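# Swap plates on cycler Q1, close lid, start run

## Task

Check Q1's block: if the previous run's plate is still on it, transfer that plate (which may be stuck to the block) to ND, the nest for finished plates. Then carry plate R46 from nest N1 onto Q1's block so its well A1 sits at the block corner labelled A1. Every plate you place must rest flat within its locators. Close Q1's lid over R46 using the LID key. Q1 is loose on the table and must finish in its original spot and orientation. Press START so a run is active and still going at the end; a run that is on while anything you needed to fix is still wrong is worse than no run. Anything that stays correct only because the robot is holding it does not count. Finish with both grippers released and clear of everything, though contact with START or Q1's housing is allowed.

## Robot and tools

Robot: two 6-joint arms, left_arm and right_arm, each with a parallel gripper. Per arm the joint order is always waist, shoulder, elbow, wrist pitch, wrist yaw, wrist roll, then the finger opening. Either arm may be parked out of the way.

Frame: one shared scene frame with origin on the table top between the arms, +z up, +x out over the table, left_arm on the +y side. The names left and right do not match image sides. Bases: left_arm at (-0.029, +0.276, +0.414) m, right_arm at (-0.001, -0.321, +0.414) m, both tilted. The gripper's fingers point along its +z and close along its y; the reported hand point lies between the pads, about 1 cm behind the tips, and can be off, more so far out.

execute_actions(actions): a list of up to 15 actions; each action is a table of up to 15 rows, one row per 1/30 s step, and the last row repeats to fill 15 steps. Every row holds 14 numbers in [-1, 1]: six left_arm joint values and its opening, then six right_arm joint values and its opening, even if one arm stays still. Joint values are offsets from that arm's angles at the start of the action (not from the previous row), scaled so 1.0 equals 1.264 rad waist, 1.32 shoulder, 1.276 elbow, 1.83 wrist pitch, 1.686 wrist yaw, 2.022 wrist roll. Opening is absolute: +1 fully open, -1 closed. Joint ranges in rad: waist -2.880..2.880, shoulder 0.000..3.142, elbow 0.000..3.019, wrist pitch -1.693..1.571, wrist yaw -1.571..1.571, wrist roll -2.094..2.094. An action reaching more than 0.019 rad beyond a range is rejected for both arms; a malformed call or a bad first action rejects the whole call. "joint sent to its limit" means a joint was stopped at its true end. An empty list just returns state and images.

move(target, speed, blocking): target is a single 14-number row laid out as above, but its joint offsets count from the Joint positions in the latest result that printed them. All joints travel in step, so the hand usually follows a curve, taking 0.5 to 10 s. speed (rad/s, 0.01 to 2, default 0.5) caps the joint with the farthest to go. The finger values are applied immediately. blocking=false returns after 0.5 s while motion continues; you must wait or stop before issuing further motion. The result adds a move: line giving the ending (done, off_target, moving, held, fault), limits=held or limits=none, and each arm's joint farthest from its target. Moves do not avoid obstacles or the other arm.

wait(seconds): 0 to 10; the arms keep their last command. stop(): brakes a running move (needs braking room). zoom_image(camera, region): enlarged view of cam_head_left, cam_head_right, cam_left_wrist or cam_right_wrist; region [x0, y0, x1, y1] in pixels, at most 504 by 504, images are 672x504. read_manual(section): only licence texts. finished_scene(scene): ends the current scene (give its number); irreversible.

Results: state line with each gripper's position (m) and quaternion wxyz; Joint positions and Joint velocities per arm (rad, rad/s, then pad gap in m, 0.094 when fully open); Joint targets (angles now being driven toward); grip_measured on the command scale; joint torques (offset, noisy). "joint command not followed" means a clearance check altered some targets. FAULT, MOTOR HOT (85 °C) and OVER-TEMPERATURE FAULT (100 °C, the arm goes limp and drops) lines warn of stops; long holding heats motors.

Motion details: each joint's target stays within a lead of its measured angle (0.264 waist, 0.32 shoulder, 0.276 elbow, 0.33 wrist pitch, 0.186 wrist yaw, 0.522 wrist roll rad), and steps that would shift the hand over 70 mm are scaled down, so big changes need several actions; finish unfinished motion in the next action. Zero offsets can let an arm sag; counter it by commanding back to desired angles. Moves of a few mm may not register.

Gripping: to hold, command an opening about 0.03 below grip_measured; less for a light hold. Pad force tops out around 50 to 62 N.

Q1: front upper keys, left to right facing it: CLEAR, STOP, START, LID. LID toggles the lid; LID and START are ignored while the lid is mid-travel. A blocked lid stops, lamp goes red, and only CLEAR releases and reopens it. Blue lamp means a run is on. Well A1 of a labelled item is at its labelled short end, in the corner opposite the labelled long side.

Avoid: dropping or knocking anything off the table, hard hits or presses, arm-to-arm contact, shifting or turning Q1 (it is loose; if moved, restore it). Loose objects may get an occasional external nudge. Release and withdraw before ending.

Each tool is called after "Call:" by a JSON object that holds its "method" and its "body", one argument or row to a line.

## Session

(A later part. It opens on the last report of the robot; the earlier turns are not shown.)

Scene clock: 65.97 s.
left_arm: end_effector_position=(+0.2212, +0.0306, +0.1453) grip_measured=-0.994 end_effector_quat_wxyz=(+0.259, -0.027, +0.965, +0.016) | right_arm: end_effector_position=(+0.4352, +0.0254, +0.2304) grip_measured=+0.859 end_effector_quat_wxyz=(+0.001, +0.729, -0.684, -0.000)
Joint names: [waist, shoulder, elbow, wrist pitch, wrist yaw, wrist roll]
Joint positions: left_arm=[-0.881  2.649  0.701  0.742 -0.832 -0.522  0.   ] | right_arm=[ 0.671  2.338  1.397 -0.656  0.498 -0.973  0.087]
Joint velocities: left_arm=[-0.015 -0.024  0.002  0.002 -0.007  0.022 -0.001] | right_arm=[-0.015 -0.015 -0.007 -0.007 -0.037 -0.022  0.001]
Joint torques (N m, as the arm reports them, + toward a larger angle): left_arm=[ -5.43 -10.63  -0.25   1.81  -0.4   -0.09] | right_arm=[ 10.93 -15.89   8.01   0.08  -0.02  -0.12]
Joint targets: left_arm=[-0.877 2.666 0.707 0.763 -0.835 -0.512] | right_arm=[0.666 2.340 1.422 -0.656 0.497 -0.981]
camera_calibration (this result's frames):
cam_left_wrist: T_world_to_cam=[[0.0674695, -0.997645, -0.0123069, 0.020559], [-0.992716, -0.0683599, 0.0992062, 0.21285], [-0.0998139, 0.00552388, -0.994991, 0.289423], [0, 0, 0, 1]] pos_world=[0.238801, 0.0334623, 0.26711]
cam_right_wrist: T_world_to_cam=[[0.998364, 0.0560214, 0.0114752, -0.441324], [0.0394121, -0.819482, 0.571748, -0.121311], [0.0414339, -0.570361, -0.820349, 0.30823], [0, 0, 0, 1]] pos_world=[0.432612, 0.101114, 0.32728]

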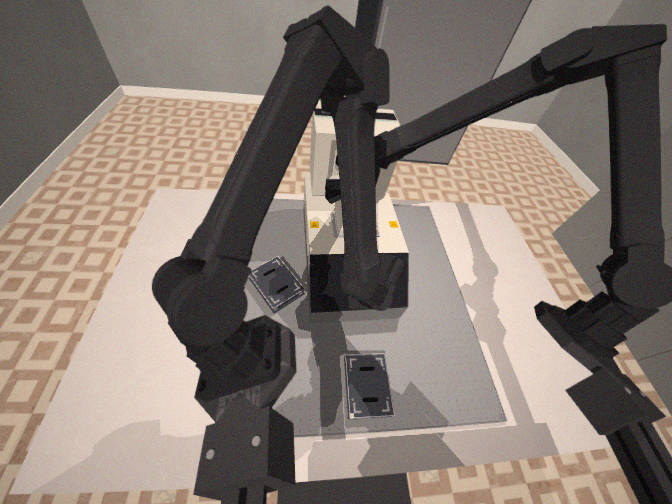

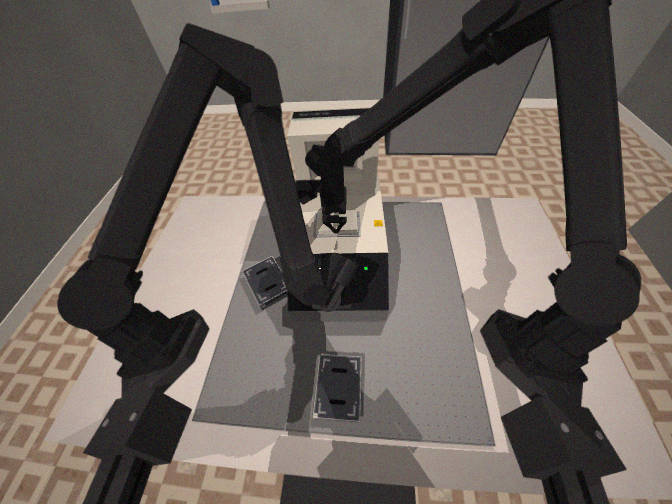

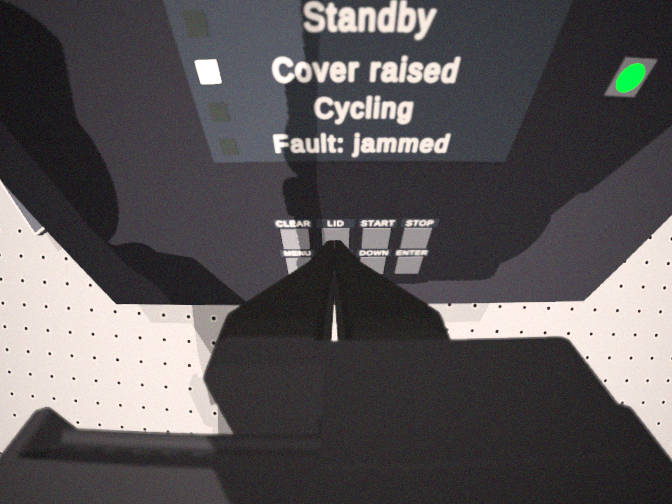

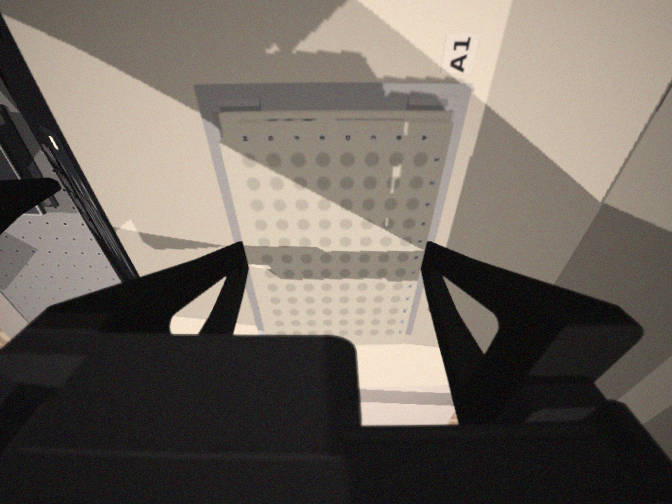

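Call:
{"method": "execute_actions", "body": {
  "actions": [
    [[0.0032,0.0129,0.0047,0.0115,-0.0018,0.005,-1, 0.003,-0.006,0.0185,-0.004,-0.0006,-0.004,1],[0.0032,0.0129,0.0047,0.0115,-0.0018,0.005,-1, 0.0095,-0.0136,0.0172,-0.0082,-0.0006,-0.004,1],[0.0033,0.0130,0.0048,0.0115,-0.0018,0.005,-1, 0.0099,-0.0144,0.0172,-0.0089,-0.0006,-0.004,1],[0.0036,0.0132,0.0050,0.0115,-0.0018,0.005,-1, 0.0112,-0.0169,0.0172,-0.0110,-0.0006,-0.004,1],[0.0042,0.0135,0.0054,0.0115,-0.0018,0.005,-1, 0.0133,-0.0209,0.0172,-0.0144,-0.0006,-0.004,1],[0.0049,0.0140,0.0058,0.0115,-0.0018,0.005,-1, 0.0161,-0.0261,0.0172,-0.0189,-0.0006,-0.004,1],[0.0057,0.0145,0.0064,0.0115,-0.0018,0.005,-1, 0.0193,-0.0322,0.0172,-0.0242,-0.0006,-0.004,1],[0.0066,0.0151,0.0070,0.0115,-0.0018,0.005,-1, 0.0229,-0.0390,0.0172,-0.0300,-0.0006,-0.004,1],[0.0076,0.0158,0.0077,0.0115,-0.0018,0.005,-1, 0.0266,-0.0459,0.0172,-0.0360,-0.0006,-0.004,1],[0.0085,0.0164,0.0083,0.0115,-0.0018,0.005,-1, 0.0302,-0.0527,0.0172,-0.0418,-0.0006,-0.004,1],[0.0093,0.0169,0.0089,0.0115,-0.0018,0.005,-1, 0.0334,-0.0588,0.0172,-0.0471,-0.0006,-0.004,1],[0.0100,0.0174,0.0093,0.0115,-0.0018,0.005,-1, 0.0362,-0.0640,0.0172,-0.0516,-0.0006,-0.004,1],[0.0106,0.0177,0.0097,0.0115,-0.0018,0.005,-1, 0.0383,-0.0680,0.0172,-0.0550,-0.0006,-0.004,1],[0.0109,0.0179,0.0099,0.0115,-0.0018,0.005,-1, 0.0396,-0.0705,0.0172,-0.0571,-0.0006,-0.004,1],[0.0110,0.0180,0.0100,0.0115,-0.0018,0.005,-1, 0.0400,-0.0713,0.0172,-0.0578,-0.0006,-0.004,1]]
  ]
}}

Call:
{"method": "execute_actions", "body": {
  "actions": []
}}

Scene clock: 72.10 s.
left_arm: end_effector_position=(+0.2223, +0.0306, +0.1433) grip_measured=-0.994 end_effector_quat_wxyz=(+0.259, -0.029, +0.965, +0.016) | right_arm: end_effector_position=(+0.4373, +0.0179, +0.2588) grip_measured=+1.000 end_effector_quat_wxyz=(+0.011, +0.738, -0.675, -0.002)
Joint names: [waist, shoulder, elbow, wrist pitch, wrist yaw, wrist roll]
Joint positions: left_arm=[-0.876  2.652  0.707  0.742 -0.833 -0.522  0.   ] | right_arm=[ 0.684  2.285  1.397 -0.739  0.498 -0.973  0.094]
Joint velocities: left_arm=[ 0.034  0.015  0.032  0.012  0.007 -0.007  0.002] | right_arm=[ 0.093 -0.278 -0.012 -0.144  0.007  0.081  0.   ]
Joint torques (N m, as the arm reports them, + toward a larger angle): left_arm=[ -5.5  -10.52  -0.32   1.82  -0.39  -0.08] | right_arm=[ 13.95 -17.24   7.93  -0.4   -0.06  -0.12]
Joint targets: left_arm=[-0.867 2.672 0.714 0.763 -0.836 -0.512] | right_arm=[0.722 2.243 1.419 -0.761 0.497 -0.981]
camera_calibration (this result's frames):
cam_left_wrist: T_world_to_cam=[[0.0726694, -0.997273, -0.0128443, 0.019365], [-0.992251, -0.0735928, 0.100114, 0.214097], [-0.100786, 0.00546954, -0.994893, 0.287795], [0, 0, 0, 1]] pos_world=[0.240036, 0.0334941, 0.26514]
cam_right_wrist: T_world_to_cam=[[0.996605, 0.0821344, -0.00565428, -0.43859], [0.0700891, -0.810407, 0.58166, -0.159954], [0.043192, -0.580082, -0.813412, 0.324679], [0, 0, 0, 1]] pos_world=[0.434289, 0.0947361, 0.354657]

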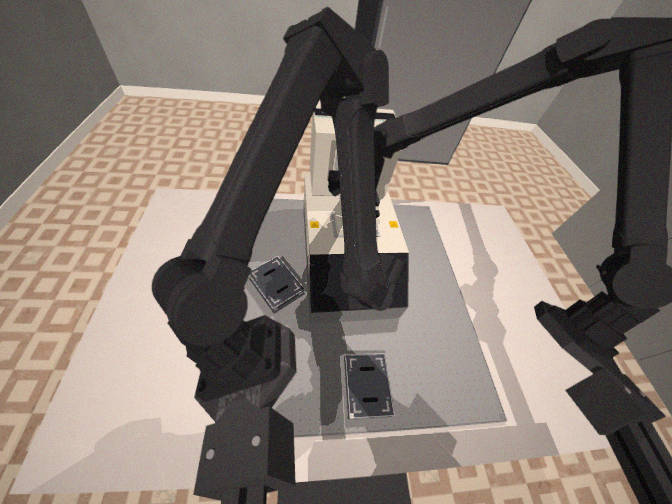

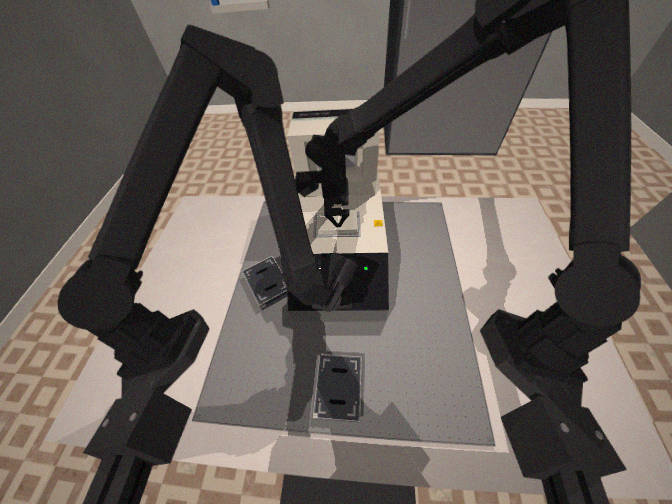

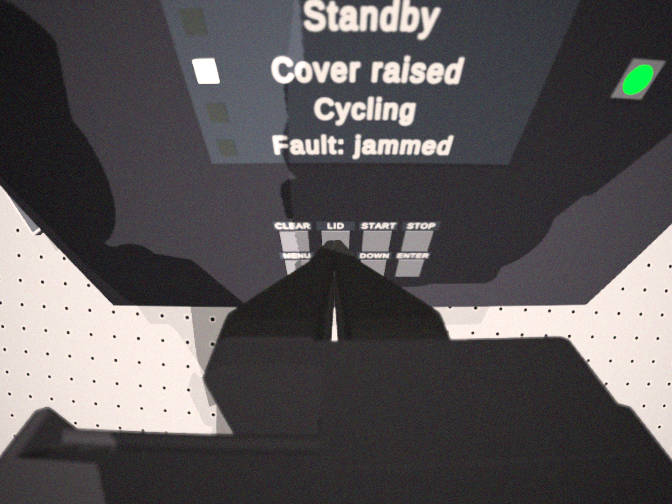

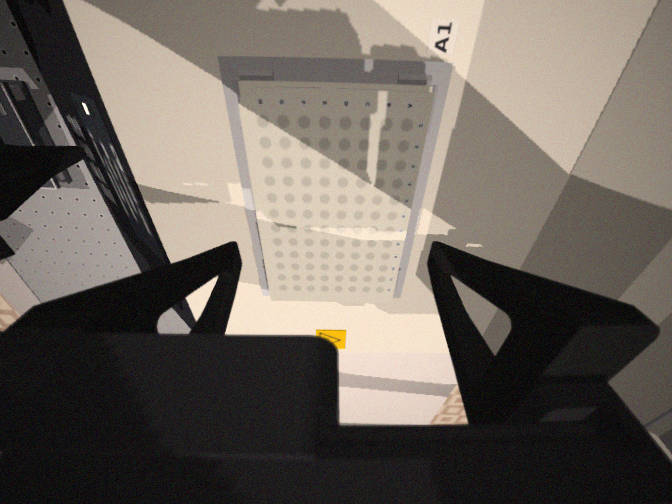

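Scene clock: 72.10 s.
left_arm: end_effector_position=(+0.2223, +0.0306, +0.1433) grip_measured=-0.994 end_effector_quat_wxyz=(+0.259, -0.029, +0.965, +0.016) | right_arm: end_effector_position=(+0.4373, +0.0179, +0.2588) grip_measured=+1.000 end_effector_quat_wxyz=(+0.011, +0.738, -0.675, -0.002)
Joint names: [waist, shoulder, elbow, wrist pitch, wrist yaw, wrist roll]
Joint positions: left_arm=[-0.876  2.652  0.707  0.742 -0.833 -0.522  0.   ] | right_arm=[ 0.684  2.285  1.397 -0.739  0.498 -0.973  0.094]
Joint velocities: left_arm=[ 0.034  0.015  0.032  0.012  0.007 -0.007  0.002] | right_arm=[ 0.093 -0.278 -0.012 -0.144  0.007  0.081  0.   ]
Joint torques (N m, as the arm reports them, + toward a larger angle): left_arm=[ -5.5  -10.52  -0.32   1.82  -0.39  -0.08] | right_arm=[ 13.95 -17.24   7.93  -0.4   -0.06  -0.12]
Joint targets: left_arm=[-0.867 2.672 0.714 0.763 -0.836 -0.512] | right_arm=[0.722 2.243 1.419 -0.761 0.497 -0.981]
camera_calibration (this result's frames):
cam_left_wrist: T_world_to_cam=[[0.0726694, -0.997273, -0.0128443, 0.019365], [-0.992251, -0.0735928, 0.100114, 0.214097], [-0.100786, 0.00546954, -0.994893, 0.287795], [0, 0, 0, 1]] pos_world=[0.240036, 0.0334941, 0.26514]
cam_right_wrist: T_world_to_cam=[[0.996605, 0.0821344, -0.00565428, -0.43859], [0.0700891, -0.810407, 0.58166, -0.159954], [0.043192, -0.580082, -0.813412, 0.324679], [0, 0, 0, 1]] pos_world=[0.434289, 0.0947361, 0.354657]

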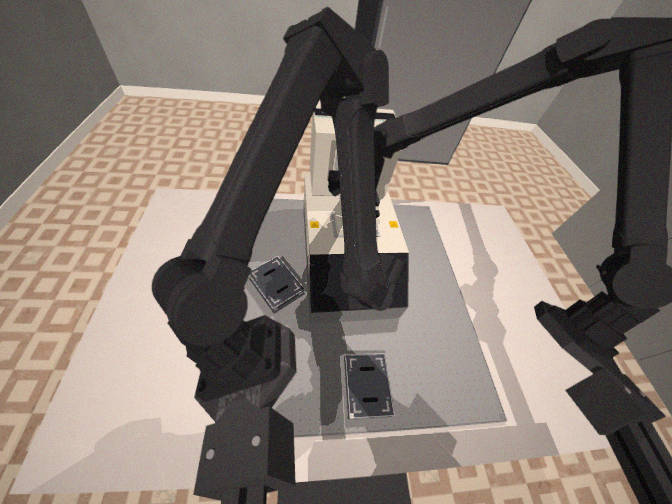

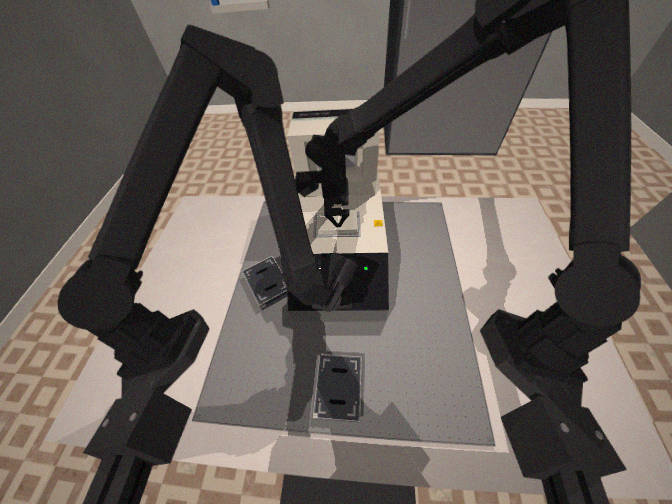

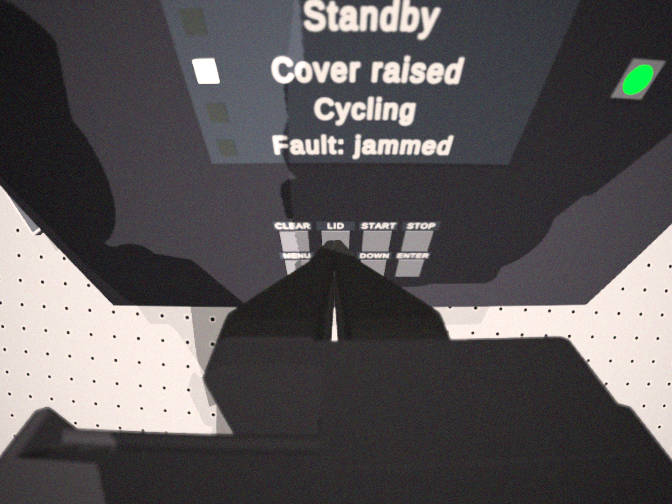

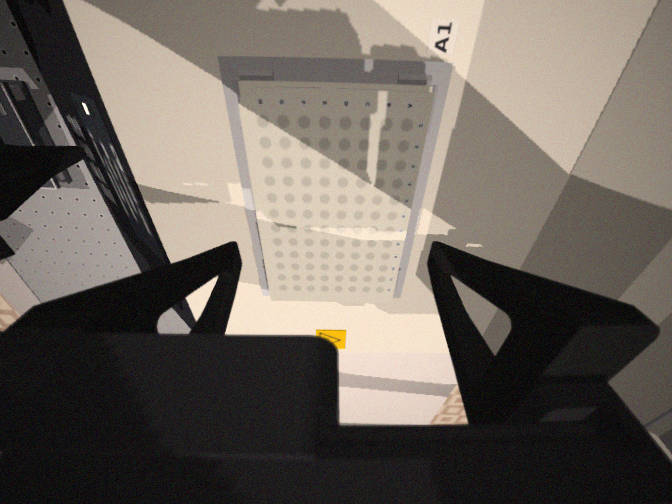

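Call:
{"method": "wait", "body": {
  "seconds": 0
}}

Call:
{"method": "zoom_image", "body": {
  "camera": "cam_right_wrist",
  "region": [200, 30, 480, 310]
}}

Call:
{"method": "zoom_image", "body": {
  "camera": "cam_left_wrist",
  "region": [270, 210, 450, 290]
}}

Call:
{"method": "zoom_image", "body": {
  "camera": "cam_head_right",
  "region": [300, 190, 380, 250]
}}

Scene clock: 72.27 s.
left_arm: end_effector_position=(+0.2226, +0.0308, +0.1428) grip_measured=-0.994 end_effector_quat_wxyz=(+0.258, -0.030, +0.965, +0.017) | right_arm: end_effector_position=(+0.4440, +0.0222, +0.2776) grip_measured=+1.000 end_effector_quat_wxyz=(-0.003, +0.738, -0.674, +0.001)
Joint names: [waist, shoulder, elbow, wrist pitch, wrist yaw, wrist roll]
Joint positions: left_arm=[-0.874  2.653  0.708  0.742 -0.833 -0.522  0.   ] | right_arm=[ 0.699  2.254  1.397 -0.744  0.498 -0.973  0.094]
Joint velocities: left_arm=[ 0.005 -0.005  0.002  0.012 -0.022  0.022 -0.   ] | right_arm=[ 0.044 -0.073 -0.012  0.002 -0.007  0.022  0.   ]
Joint torques (N m, as the arm reports them, + toward a larger angle): left_arm=[ -5.25 -10.08  -0.22   1.8   -0.39  -0.08] | right_arm=[ 12.84 -15.66   8.28  -0.53  -0.06  -0.12]
Joint targets: left_arm=[-0.867 2.672 0.714 0.763 -0.836 -0.512] | right_arm=[0.721 2.244 1.419 -0.761 0.497 -0.981]
camera_calibration (this result's frames):
cam_left_wrist: T_world_to_cam=[[0.0745092, -0.997135, -0.0130809, 0.0191721], [-0.992056, -0.0754502, 0.100655, 0.214444], [-0.101354, 0.00547728, -0.994835, 0.287406], [0, 0, 0, 1]] pos_world=[0.240442, 0.0337228, 0.264588]
cam_right_wrist: T_world_to_cam=[[0.996387, 0.0827066, 0.0192986, -0.45235], [0.0571434, -0.820978, 0.568093, -0.158102], [0.0628288, -0.564938, -0.822738, 0.335756], [0, 0, 0, 1]] pos_world=[0.438655, 0.0972956, 0.374786]

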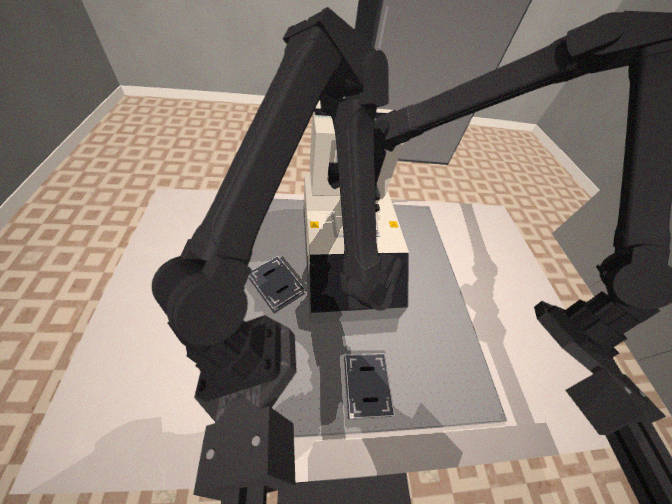

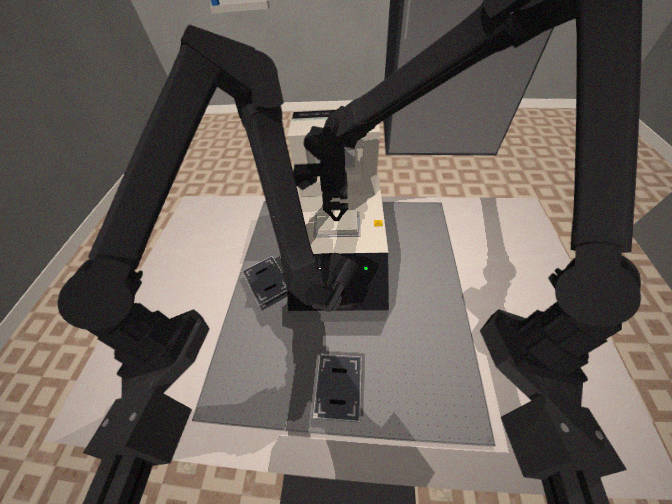

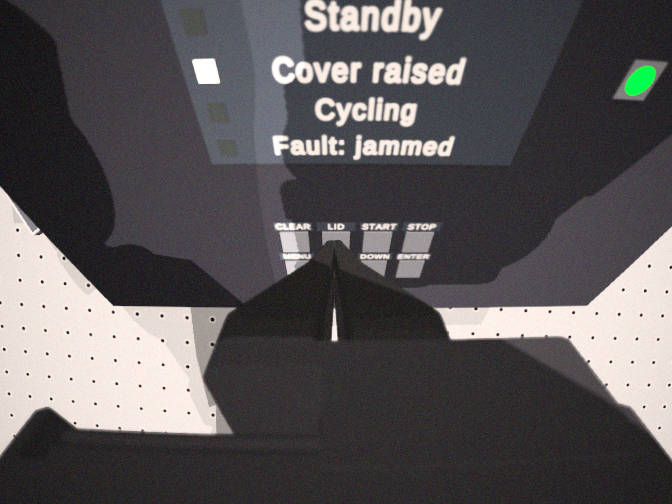

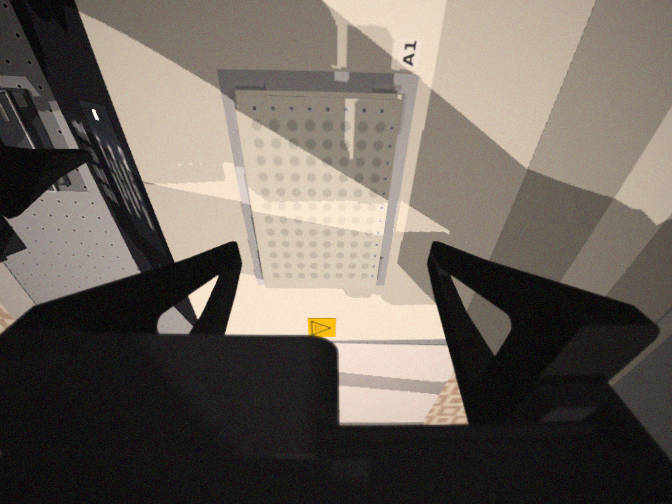

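Region (200, 30, 480, 310) of cam_right_wrist's 672x504 image, scaled by 1.800, with more detail than that image has.

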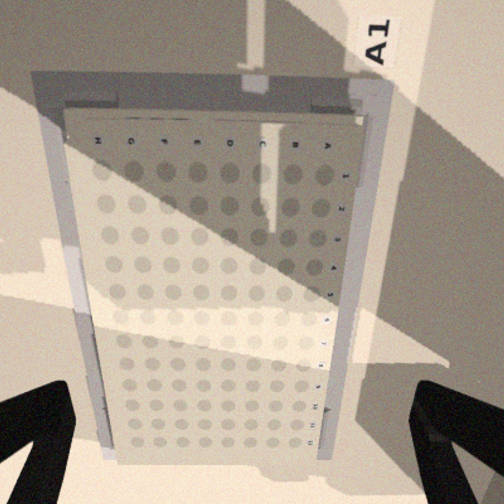

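Region (270, 210, 450, 290) of cam_left_wrist's 672x504 image, scaled by 2.800, with more detail than that image has.

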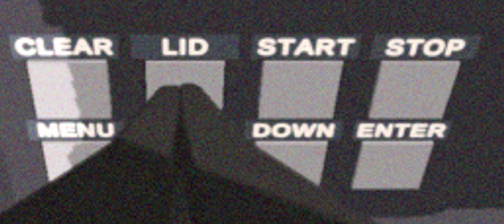

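Region (300, 190, 380, 250) of cam_head_right's 672x504 image, scaled by 6.300, with more detail than that image has; it fills the top 378 rows of this view, and the rest is white.

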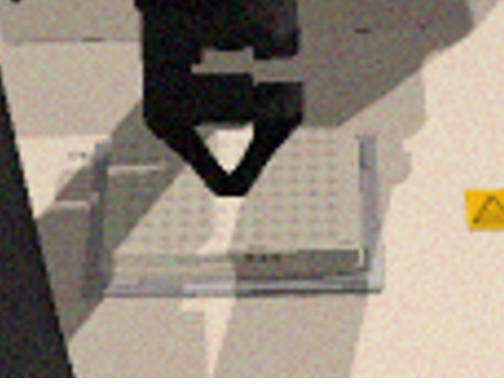

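Call:
{"method": "zoom_image", "body": {
  "camera": "cam_right_wrist",
  "region": [240, 230, 400, 300]
}}

Call:
{"method": "zoom_image", "body": {
  "camera": "cam_right_wrist",
  "region": [210, 60, 430, 150]
}}

Region (240, 230, 400, 300) of cam_right_wrist's 672x504 image, scaled by 3.150, with more detail than that image has; it fills the top 220 rows of this view, and the rest is white.

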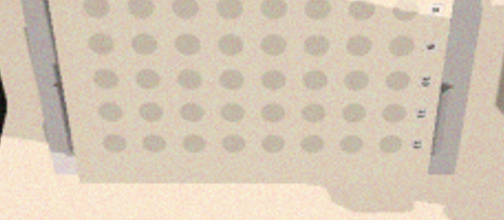

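Region (210, 60, 430, 150) of cam_right_wrist's 672x504 image, scaled by 2.291, with more detail than that image has; it fills the top 206 rows of this view, and the rest is white.

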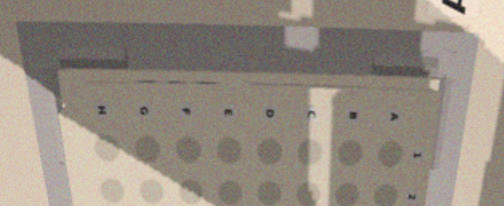

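Call:
{"method": "execute_actions", "body": {
  "actions": [
    [[0.0056,0.0144,0.0048,0.011,-0.001,0.004,-1, 0.0161,-0.0089,0.0156,-0.008,0,-0.003,1],[0.0057,0.0146,0.0049,0.011,-0.001,0.004,-1, 0.0123,-0.0129,0.0110,-0.007,0,-0.003,1],[0.0060,0.0148,0.0052,0.011,-0.001,0.004,-1, 0.0059,-0.0195,0.0034,-0.006,0,-0.003,1],[0.0064,0.0150,0.0056,0.011,-0.001,0.004,-1, -0.0029,-0.0286,-0.0071,-0.005,0,-0.003,1],[0.0069,0.0153,0.0060,0.011,-0.001,0.004,-1, -0.0141,-0.0402,-0.0204,-0.004,0,-0.003,1],[0.0074,0.0156,0.0065,0.011,-0.001,0.004,-1, -0.0275,-0.0540,-0.0362,-0.003,0,-0.003,1],[0.0078,0.0159,0.0070,0.011,-0.001,0.004,-1, -0.0431,-0.0698,-0.0544,-0.002,0,-0.003,1],[0.0083,0.0162,0.0074,0.011,-0.001,0.004,-1, -0.0605,-0.0876,-0.0745,-0.001,0,-0.003,1],[0.0087,0.0164,0.0078,0.011,-0.001,0.004,-1, -0.0796,-0.1070,-0.0965,0,0,-0.003,1],[0.0090,0.0166,0.0081,0.011,-0.001,0.004,-1, -0.1003,-0.1279,-0.1199,0,0,-0.003,1],[0.0091,0.0168,0.0082,0.011,-0.001,0.004,-1, -0.1222,-0.1499,-0.1444,0,0,-0.003,1],[0.0092,0.0168,0.0083,0.011,-0.001,0.004,-1, -0.1452,-0.1728,-0.1696,0,0,-0.003,1],[0.0092,0.0168,0.0083,0.011,-0.001,0.004,-1, -0.1690,-0.1963,-0.1952,0,0,-0.003,1],[0.0092,0.0168,0.0083,0.011,-0.001,0.004,-1, -0.1934,-0.2201,-0.2208,0,0,-0.003,1],[0.0092,0.0168,0.0083,0.011,-0.001,0.004,-1, -0.2180,-0.2439,-0.2460,0,0,-0.003,1]],
    [[0.0062,0.0149,0.0054,0.011,-0.001,0.004,-1, -0.0823,-0.0887,-0.0653,0,0,-0.003,1],[0.0071,0.0153,0.0061,0.011,-0.001,0.004,-1, -0.1066,-0.1116,-0.0887,0,0,-0.003,1],[0.0086,0.0158,0.0073,0.011,-0.001,0.004,-1, -0.1304,-0.1336,-0.1106,0,0,-0.003,1],[0.0106,0.0165,0.0089,0.011,-0.001,0.004,-1, -0.1534,-0.1545,-0.1308,0,0,-0.003,1],[0.0129,0.0173,0.0108,0.011,-0.001,0.004,-1, -0.1754,-0.1739,-0.1490,0,0,-0.003,1],[0.0155,0.0183,0.0128,0.011,-0.001,0.004,-1, -0.1960,-0.1917,-0.1648,0,0,-0.003,1],[0.0181,0.0192,0.0150,0.011,-0.001,0.004,-1, -0.2152,-0.2075,-0.1780,0,0,-0.003,1],[0.0207,0.0202,0.0170,0.011,-0.001,0.004,-1, -0.2326,-0.2213,-0.1886,0,0,-0.003,1],[0.0230,0.0210,0.0189,0.011,-0.001,0.004,-1, -0.2481,-0.2329,-0.1962,0,0,-0.003,1],[0.0250,0.0217,0.0205,0.011,-0.001,0.004,-1, -0.2615,-0.2420,-0.2008,0,0,-0.003,1],[0.0265,0.0222,0.0217,0.011,-0.001,0.004,-1, -0.2727,-0.2486,-0.2024,0,0,-0.003,1],[0.0274,0.0226,0.0224,0.011,-0.001,0.004,-1, -0.2815,-0.2526,-0.2024,0,0,-0.003,1],[0.0277,0.0227,0.0227,0.011,-0.001,0.004,-1, -0.2879,-0.2539,-0.2024,0,0,-0.003,1],[0.0277,0.0227,0.0227,0.011,-0.001,0.004,-1, -0.2918,-0.2539,-0.2024,0,0,-0.003,1],[0.0277,0.0227,0.0227,0.011,-0.001,0.004,-1, -0.2930,-0.2539,-0.2024,0,0,-0.003,1]]
  ]
}}

Scene clock: 77.17 s.
left_arm: end_effector_position=(+0.2229, +0.0326, +0.1399) grip_measured=-0.994 end_effector_quat_wxyz=(+0.256, -0.033, +0.966, +0.019) | right_arm: end_effector_position=(+0.3933, -0.3107, +0.2845) grip_measured=+1.000 end_effector_quat_wxyz=(-0.105, -0.553, +0.826, +0.020)
Joint names: [waist, shoulder, elbow, wrist pitch, wrist yaw, wrist roll]
Joint positions: left_arm=[-0.866  2.658  0.711  0.742 -0.833 -0.522  0.   ] | right_arm=[ 0.17   1.722  0.9   -0.746  0.497 -0.973  0.094]
Joint velocities: left_arm=[-0.005  0.005 -0.007  0.012 -0.066  0.007  0.   ] | right_arm=[-0.132 -0.024  0.002 -0.012 -0.022 -0.007  0.   ]
Joint torques (N m, as the arm reports them, + toward a larger angle): left_arm=[-3.59 -9.61  1.11  1.78 -0.36 -0.1 ] | right_arm=[  6.84 -11.59   4.51  -0.24   0.02  -0.11]
Joint targets: left_arm=[-0.835 2.686 0.737 0.762 -0.835 -0.514] | right_arm=[0.164 1.712 0.900 -0.746 0.497 -0.979]
camera_calibration (this result's frames):
cam_left_wrist: T_world_to_cam=[[0.0810872, -0.996574, -0.0162654, 0.0198802], [-0.991068, -0.0823512, 0.104894, 0.214551], [-0.105874, 0.00761458, -0.99435, 0.285428], [0, 0, 0, 1]] pos_world=[0.241242, 0.0353072, 0.261634]
cam_right_wrist: T_world_to_cam=[[0.90934, -0.393738, -0.134427, -0.444486], [-0.202099, -0.700444, 0.684496, -0.326135], [-0.363671, -0.595272, -0.716516, 0.28463], [0, 0, 0, 1]] pos_world=[0.441789, -0.234018, 0.367429]

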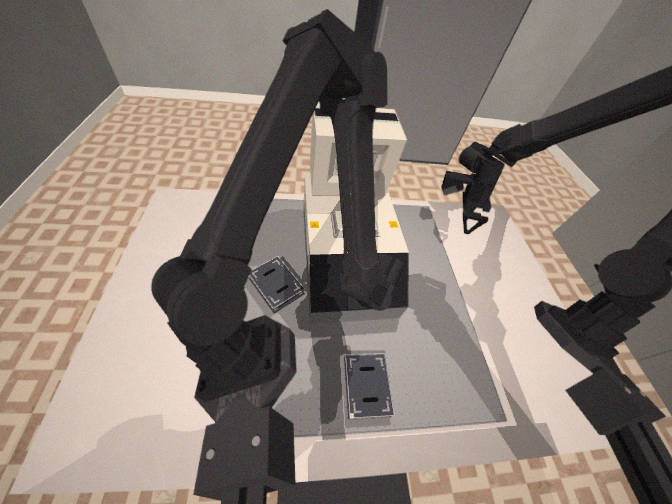

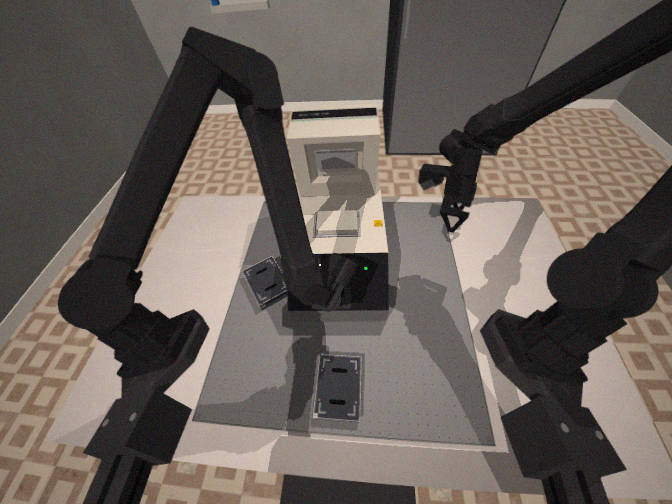

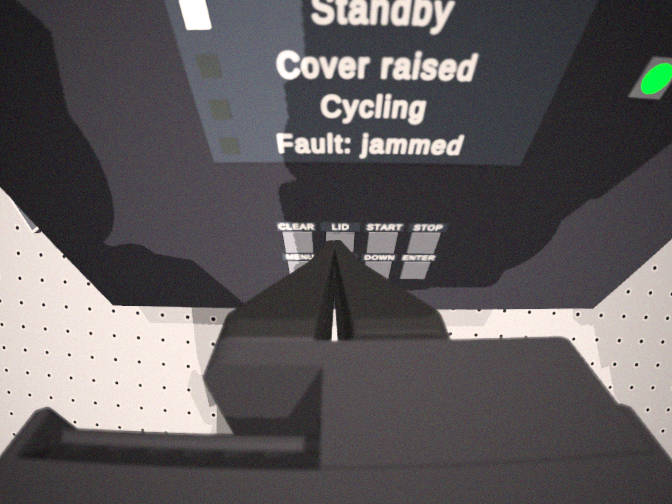

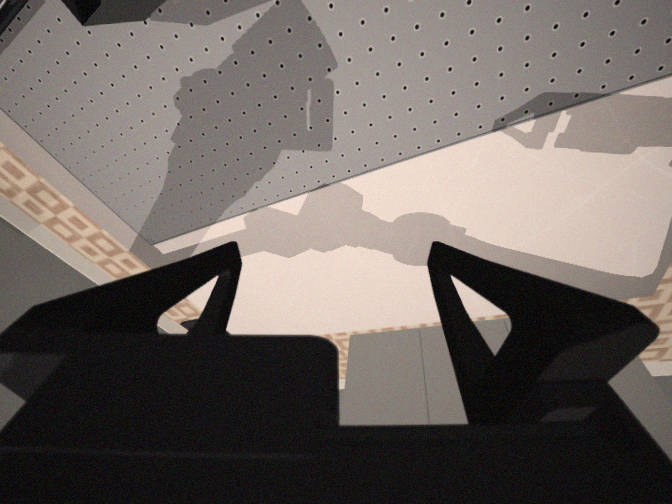

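Call:
{"method": "execute_actions", "body": {
  "actions": [
    [[0.019,0.018,0.014,0.011,-0.001,0.004,-1, -0.0047,-0.0076,0,0,0,-0.003,1],[0.011,0.015,0.008,0.011,-0.001,0.004,-1, -0.0047,-0.0076,0,0,0,-0.003,1],[0.002,0.013,0.003,0.011,-0.001,0.004,-1, -0.0047,-0.0076,0,0,0,-0.003,1],[-0.007,0.013,0.003,0.011,-0.001,0.004,-1, -0.0047,-0.0076,0,0,0,-0.003,1],[-0.015,0.013,0.003,0.011,-0.001,0.004,-1, -0.0047,-0.0076,0,0,0,-0.003,1],[-0.022,0.013,0.003,0.011,-0.001,0.004,-1, -0.0047,-0.0076,0,0,0,-0.003,1],[-0.029,0.0134,0.0037,0.011,-0.001,0.004,-1, -0.0047,-0.0076,0,0,0,-0.003,1],[-0.035,0.0143,0.0057,0.011,-0.001,0.004,-1, -0.0047,-0.0076,0,0,0,-0.003,1],[-0.040,0.0159,0.0088,0.011,-0.001,0.004,-1, -0.0047,-0.0076,0,0,0,-0.003,1],[-0.0435,0.0178,0.0126,0.011,-0.001,0.004,-1, -0.0047,-0.0076,0,0,0,-0.003,1],[-0.046,0.0197,0.0166,0.011,-0.001,0.004,-1, -0.0047,-0.0076,0,0,0,-0.003,1],[-0.0474,0.0216,0.0204,0.011,-0.001,0.004,-1, -0.0047,-0.0076,0,0,0,-0.003,1],[-0.0479,0.0232,0.0235,0.011,-0.001,0.004,-1, -0.0047,-0.0076,0,0,0,-0.003,1],[-0.0479,0.0241,0.0255,0.011,-0.001,0.004,-1, -0.0047,-0.0076,0,0,0,-0.003,1],[-0.0479,0.0245,0.0262,0.011,-0.001,0.004,-1, -0.0047,-0.0076,0,0,0,-0.003,1]]
  ]
}}

Call:
{"method": "wait", "body": {
  "seconds": 6
}}

Scene clock: 78.27 s.
left_arm: end_effector_position=(+0.2216, +0.0105, +0.1454) grip_measured=-0.994 end_effector_quat_wxyz=(+0.271, -0.016, +0.963, +0.004) | right_arm: end_effector_position=(+0.3927, -0.3125, +0.2838) grip_measured=+1.000 end_effector_quat_wxyz=(-0.106, -0.551, +0.827, +0.020)
Joint names: [waist, shoulder, elbow, wrist pitch, wrist yaw, wrist roll]
Joint positions: left_arm=[-0.919  2.669  0.734  0.742 -0.834 -0.522  0.   ] | right_arm=[ 0.166  1.721  0.9   -0.746  0.497 -0.973  0.094]
Joint velocities: left_arm=[-0.044  0.054  0.134 -0.012 -0.007  0.022 -0.001] | right_arm=[-0.015 -0.015 -0.007 -0.027 -0.007 -0.051  0.   ]
Joint torques (N m, as the arm reports them, + toward a larger angle): left_arm=[ -5.98 -11.    -0.16   1.82  -0.29  -0.1 ] | right_arm=[  6.47 -11.92   4.45  -0.24   0.02  -0.11]
Joint targets: left_arm=[-0.926 2.691 0.745 0.762 -0.834 -0.514] | right_arm=[0.164 1.711 0.900 -0.746 0.497 -0.979]
camera_calibration (this result's frames):
cam_left_wrist: T_world_to_cam=[[0.0398754, -0.999194, 0.00462926, 0.0041371], [-0.996335, -0.0394096, 0.0759138, 0.215778], [-0.0756702, -0.00763938, -0.997104, 0.284771], [0, 0, 0, 1]] pos_world=[0.236371, 0.0148129, 0.267546]
cam_right_wrist: T_world_to_cam=[[0.907526, -0.397416, -0.135858, -0.444834], [-0.203335, -0.69878, 0.685829, -0.326396], [-0.367495, -0.594782, -0.71497, 0.28409], [0, 0, 0, 1]] pos_world=[0.441732, -0.235891, 0.366533]

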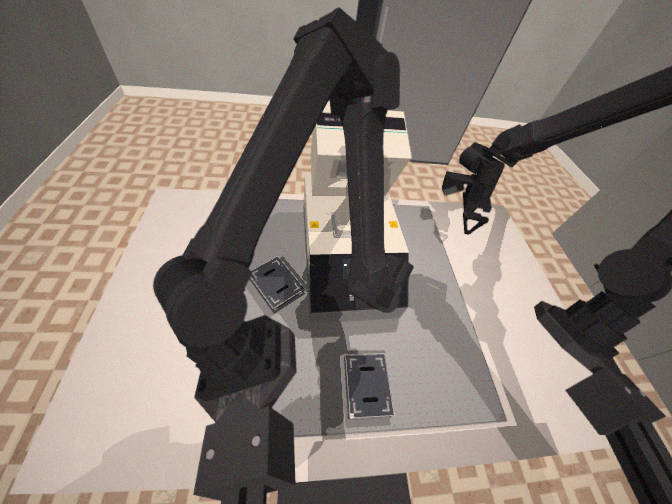

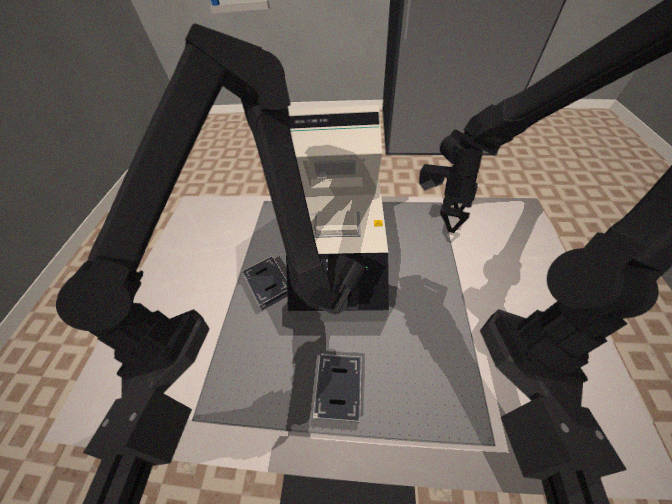

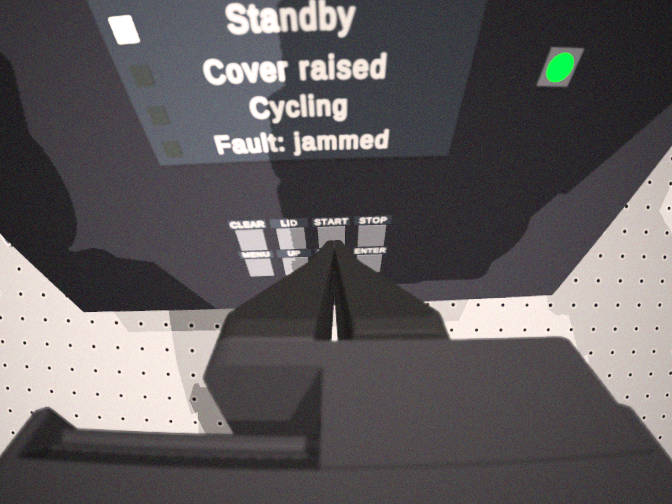

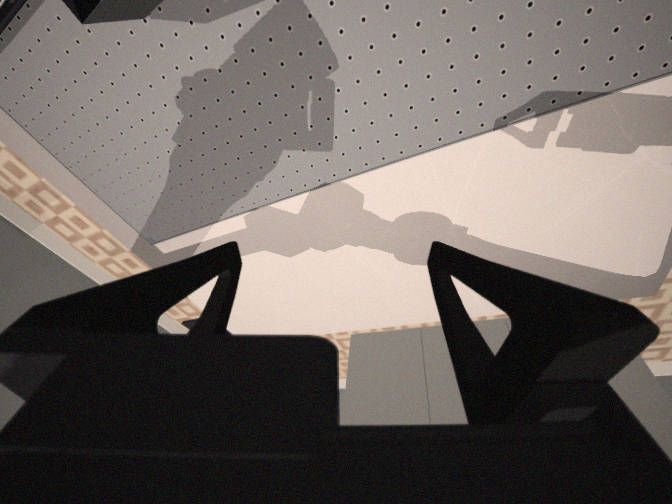

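Scene clock: 84.27 s.
left_arm: end_effector_position=(+0.2229, +0.0083, +0.1448) grip_measured=-0.994 end_effector_quat_wxyz=(+0.272, -0.017, +0.962, +0.003) | right_arm: end_effector_position=(+0.3927, -0.3125, +0.2838) grip_measured=+1.000 end_effector_quat_wxyz=(-0.106, -0.551, +0.827, +0.020)
Joint names: [waist, shoulder, elbow, wrist pitch, wrist yaw, wrist roll]
Joint positions: left_arm=[-0.92   2.671  0.74   0.742 -0.834 -0.522  0.   ] | right_arm=[ 0.166  1.721  0.9   -0.746  0.497 -0.973  0.094]
Joint velocities: left_arm=[ 0.005 -0.015 -0.017 -0.017 -0.022  0.051 -0.001] | right_arm=[-0.005 -0.005 -0.002  0.012 -0.007  0.037  0.   ]
Joint torques (N m, as the arm reports them, + toward a larger angle): left_arm=[ -6.14 -10.91  -0.07   1.83  -0.29  -0.1 ] | right_arm=[  6.5  -11.91   4.45  -0.24   0.02  -0.12]
Joint targets: left_arm=[-0.926 2.691 0.745 0.762 -0.834 -0.514] | right_arm=[0.164 1.711 0.900 -0.746 0.497 -0.979]
wait: 6.00 s; at rest by 0.23 s
camera_calibration (this result's frames):
cam_left_wrist: T_world_to_cam=[[0.0409336, -0.999134, 0.00739742, 0.00122629], [-0.996488, -0.0402817, 0.0734064, 0.217444], [-0.0730449, -0.0103762, -0.997275, 0.2838], [0, 0, 0, 1]] pos_world=[0.23736, 0.012929, 0.267055]
cam_right_wrist: T_world_to_cam=[[0.907526, -0.397416, -0.135858, -0.444834], [-0.203335, -0.69878, 0.685829, -0.326396], [-0.367495, -0.594782, -0.71497, 0.28409], [0, 0, 0, 1]] pos_world=[0.441732, -0.235891, 0.366533]

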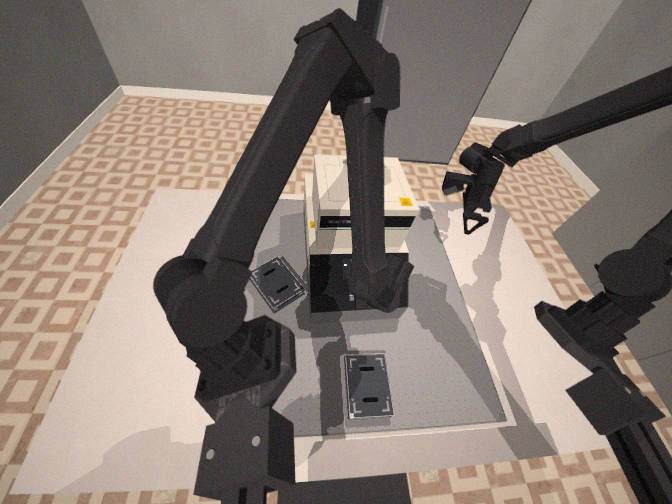

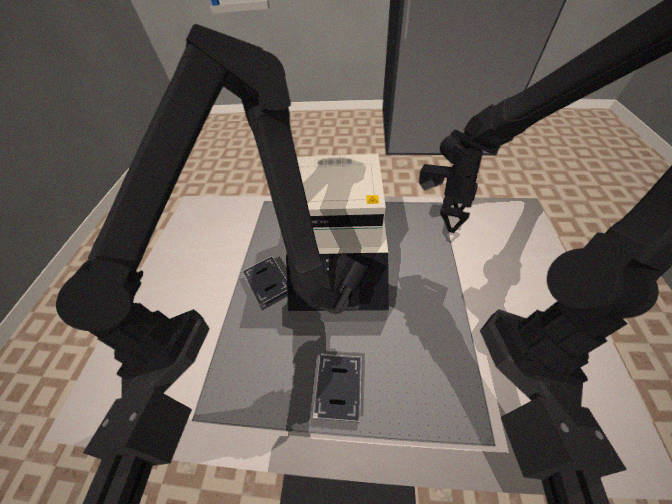

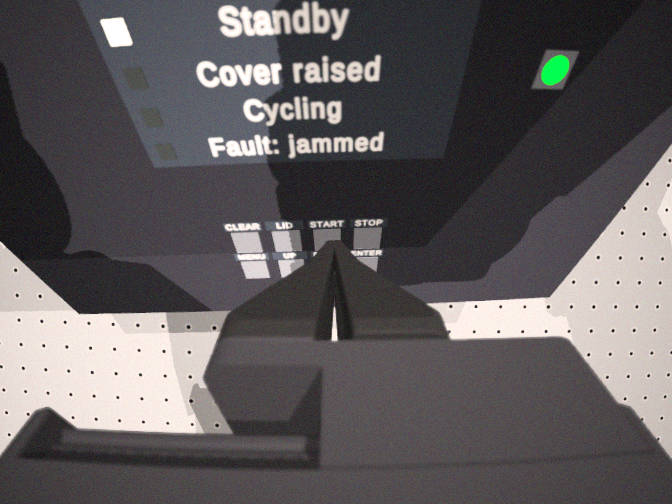

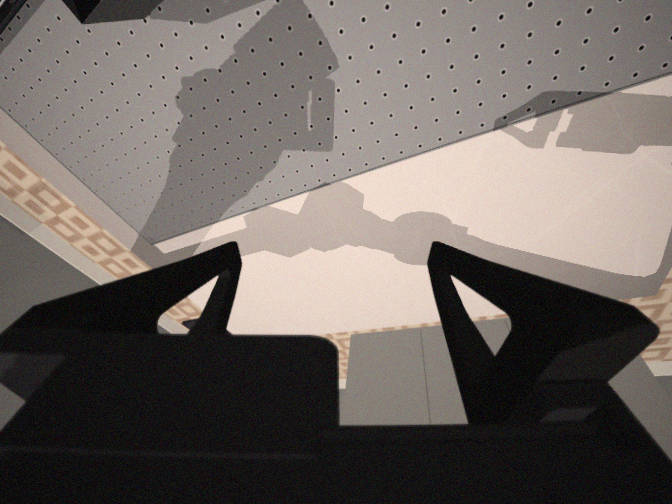

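Call:
{"method": "execute_actions", "body": {
  "actions": [
    [[-0.001,0.0153,0.0045,0.011,0,0.004,-1, -0.0016,-0.0076,0,0,0,-0.003,1],[0.003,0.0156,0.0055,0.011,0,0.004,-1, -0.0016,-0.0076,0,0,0,-0.003,1],[0.0062,0.0160,0.0065,0.011,0,0.004,-1, -0.0016,-0.0076,0,0,0,-0.003,1],[0.0086,0.0165,0.0073,0.011,0,0.004,-1, -0.0016,-0.0076,0,0,0,-0.003,1],[0.0108,0.0170,0.0080,0.011,0,0.004,-1, -0.0016,-0.0076,0,0,0,-0.003,1],[0.0128,0.0175,0.0086,0.011,0,0.004,-1, -0.0016,-0.0076,0,0,0,-0.003,1],[0.0146,0.0180,0.0091,0.011,0,0.004,-1, -0.0016,-0.0076,0,0,0,-0.003,1],[0.0162,0.0184,0.0095,0.011,0,0.004,-1, -0.0016,-0.0076,0,0,0,-0.003,1],[0.0178,0.0188,0.0100,0.011,0,0.004,-1, -0.0016,-0.0076,0,0,0,-0.003,1],[0.0198,0.0194,0.0112,0.011,0,0.004,-1, -0.0016,-0.0076,0,0,0,-0.003,1],[0.0226,0.0202,0.0132,0.011,0,0.004,-1, -0.0016,-0.0076,0,0,0,-0.003,1],[0.0262,0.0213,0.0160,0.011,0,0.004,-1, -0.0016,-0.0076,0,0,0,-0.003,1],[0.0302,0.0225,0.0190,0.011,0,0.004,-1, -0.0016,-0.0076,0,0,0,-0.003,1],[0.0340,0.0236,0.0217,0.011,0,0.004,-1, -0.0016,-0.0076,0,0,0,-0.003,1],[0.0370,0.0244,0.0237,0.011,0,0.004,-1, -0.0016,-0.0076,0,0,0,-0.003,1]]
  ]
}}

Scene clock: 85.80 s.
left_arm: end_effector_position=(+0.2253, +0.0111, +0.1401) grip_measured=-0.994 end_effector_quat_wxyz=(+0.269, -0.023, +0.963, +0.006) | right_arm: end_effector_position=(+0.3927, -0.3125, +0.2838) grip_measured=+1.000 end_effector_quat_wxyz=(-0.106, -0.551, +0.827, +0.020)
Joint names: [waist, shoulder, elbow, wrist pitch, wrist yaw, wrist roll]
Joint positions: left_arm=[-0.903  2.678  0.748  0.742 -0.833 -0.522  0.   ] | right_arm=[ 0.166  1.721  0.9   -0.746  0.497 -0.973  0.094]
Joint velocities: left_arm=[-0.005 -0.005  0.012  0.007 -0.037 -0.007 -0.   ] | right_arm=[-0.015 -0.005 -0.002 -0.017 -0.022 -0.037  0.   ]
Joint torques (N m, as the arm reports them, + toward a larger angle): left_arm=[ -3.68 -10.29   1.19   1.82  -0.29  -0.1 ] | right_arm=[  6.49 -11.89   4.38  -0.23   0.02  -0.11]
Joint targets: left_arm=[-0.873 2.704 0.770 0.762 -0.834 -0.514] | right_arm=[0.164 1.711 0.900 -0.746 0.497 -0.979]
camera_calibration (this result's frames):
cam_left_wrist: T_world_to_cam=[[0.0560513, -0.998419, 0.00430825, 0.00105373], [-0.995264, -0.0555299, 0.0797867, 0.219275], [-0.0794213, -0.00876, -0.996803, 0.280682], [0, 0, 0, 1]] pos_world=[0.24047, 0.0156872, 0.262285]
cam_right_wrist: T_world_to_cam=[[0.907526, -0.397416, -0.135858, -0.444834], [-0.203335, -0.69878, 0.685829, -0.326396], [-0.367495, -0.594782, -0.71497, 0.28409], [0, 0, 0, 1]] pos_world=[0.441732, -0.235891, 0.366533]

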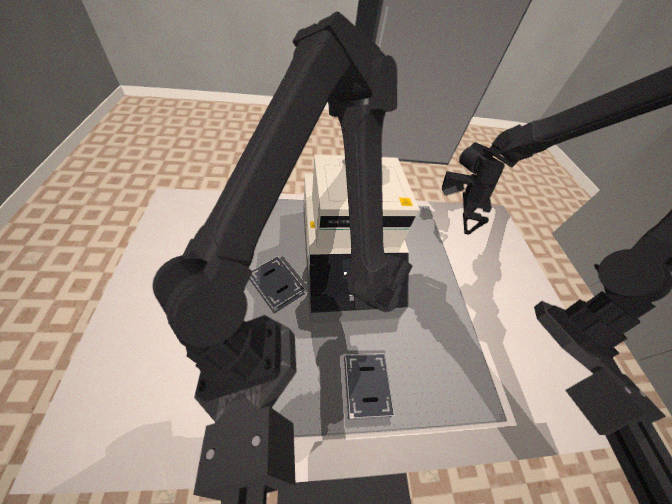

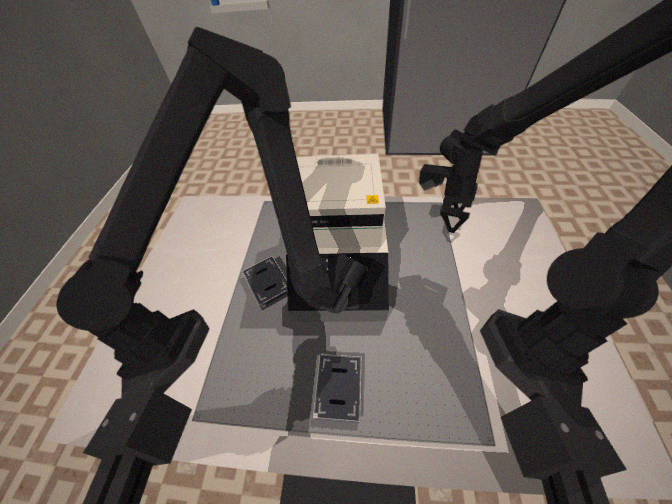

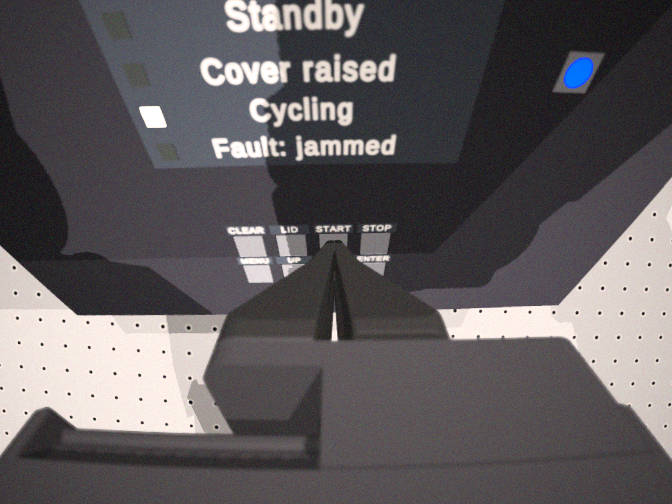

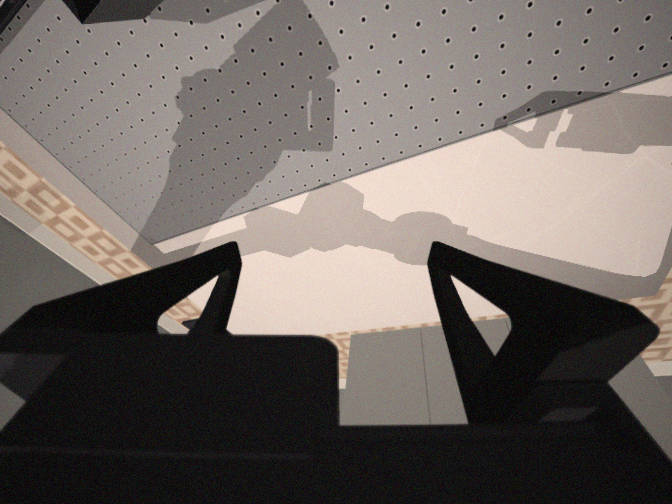

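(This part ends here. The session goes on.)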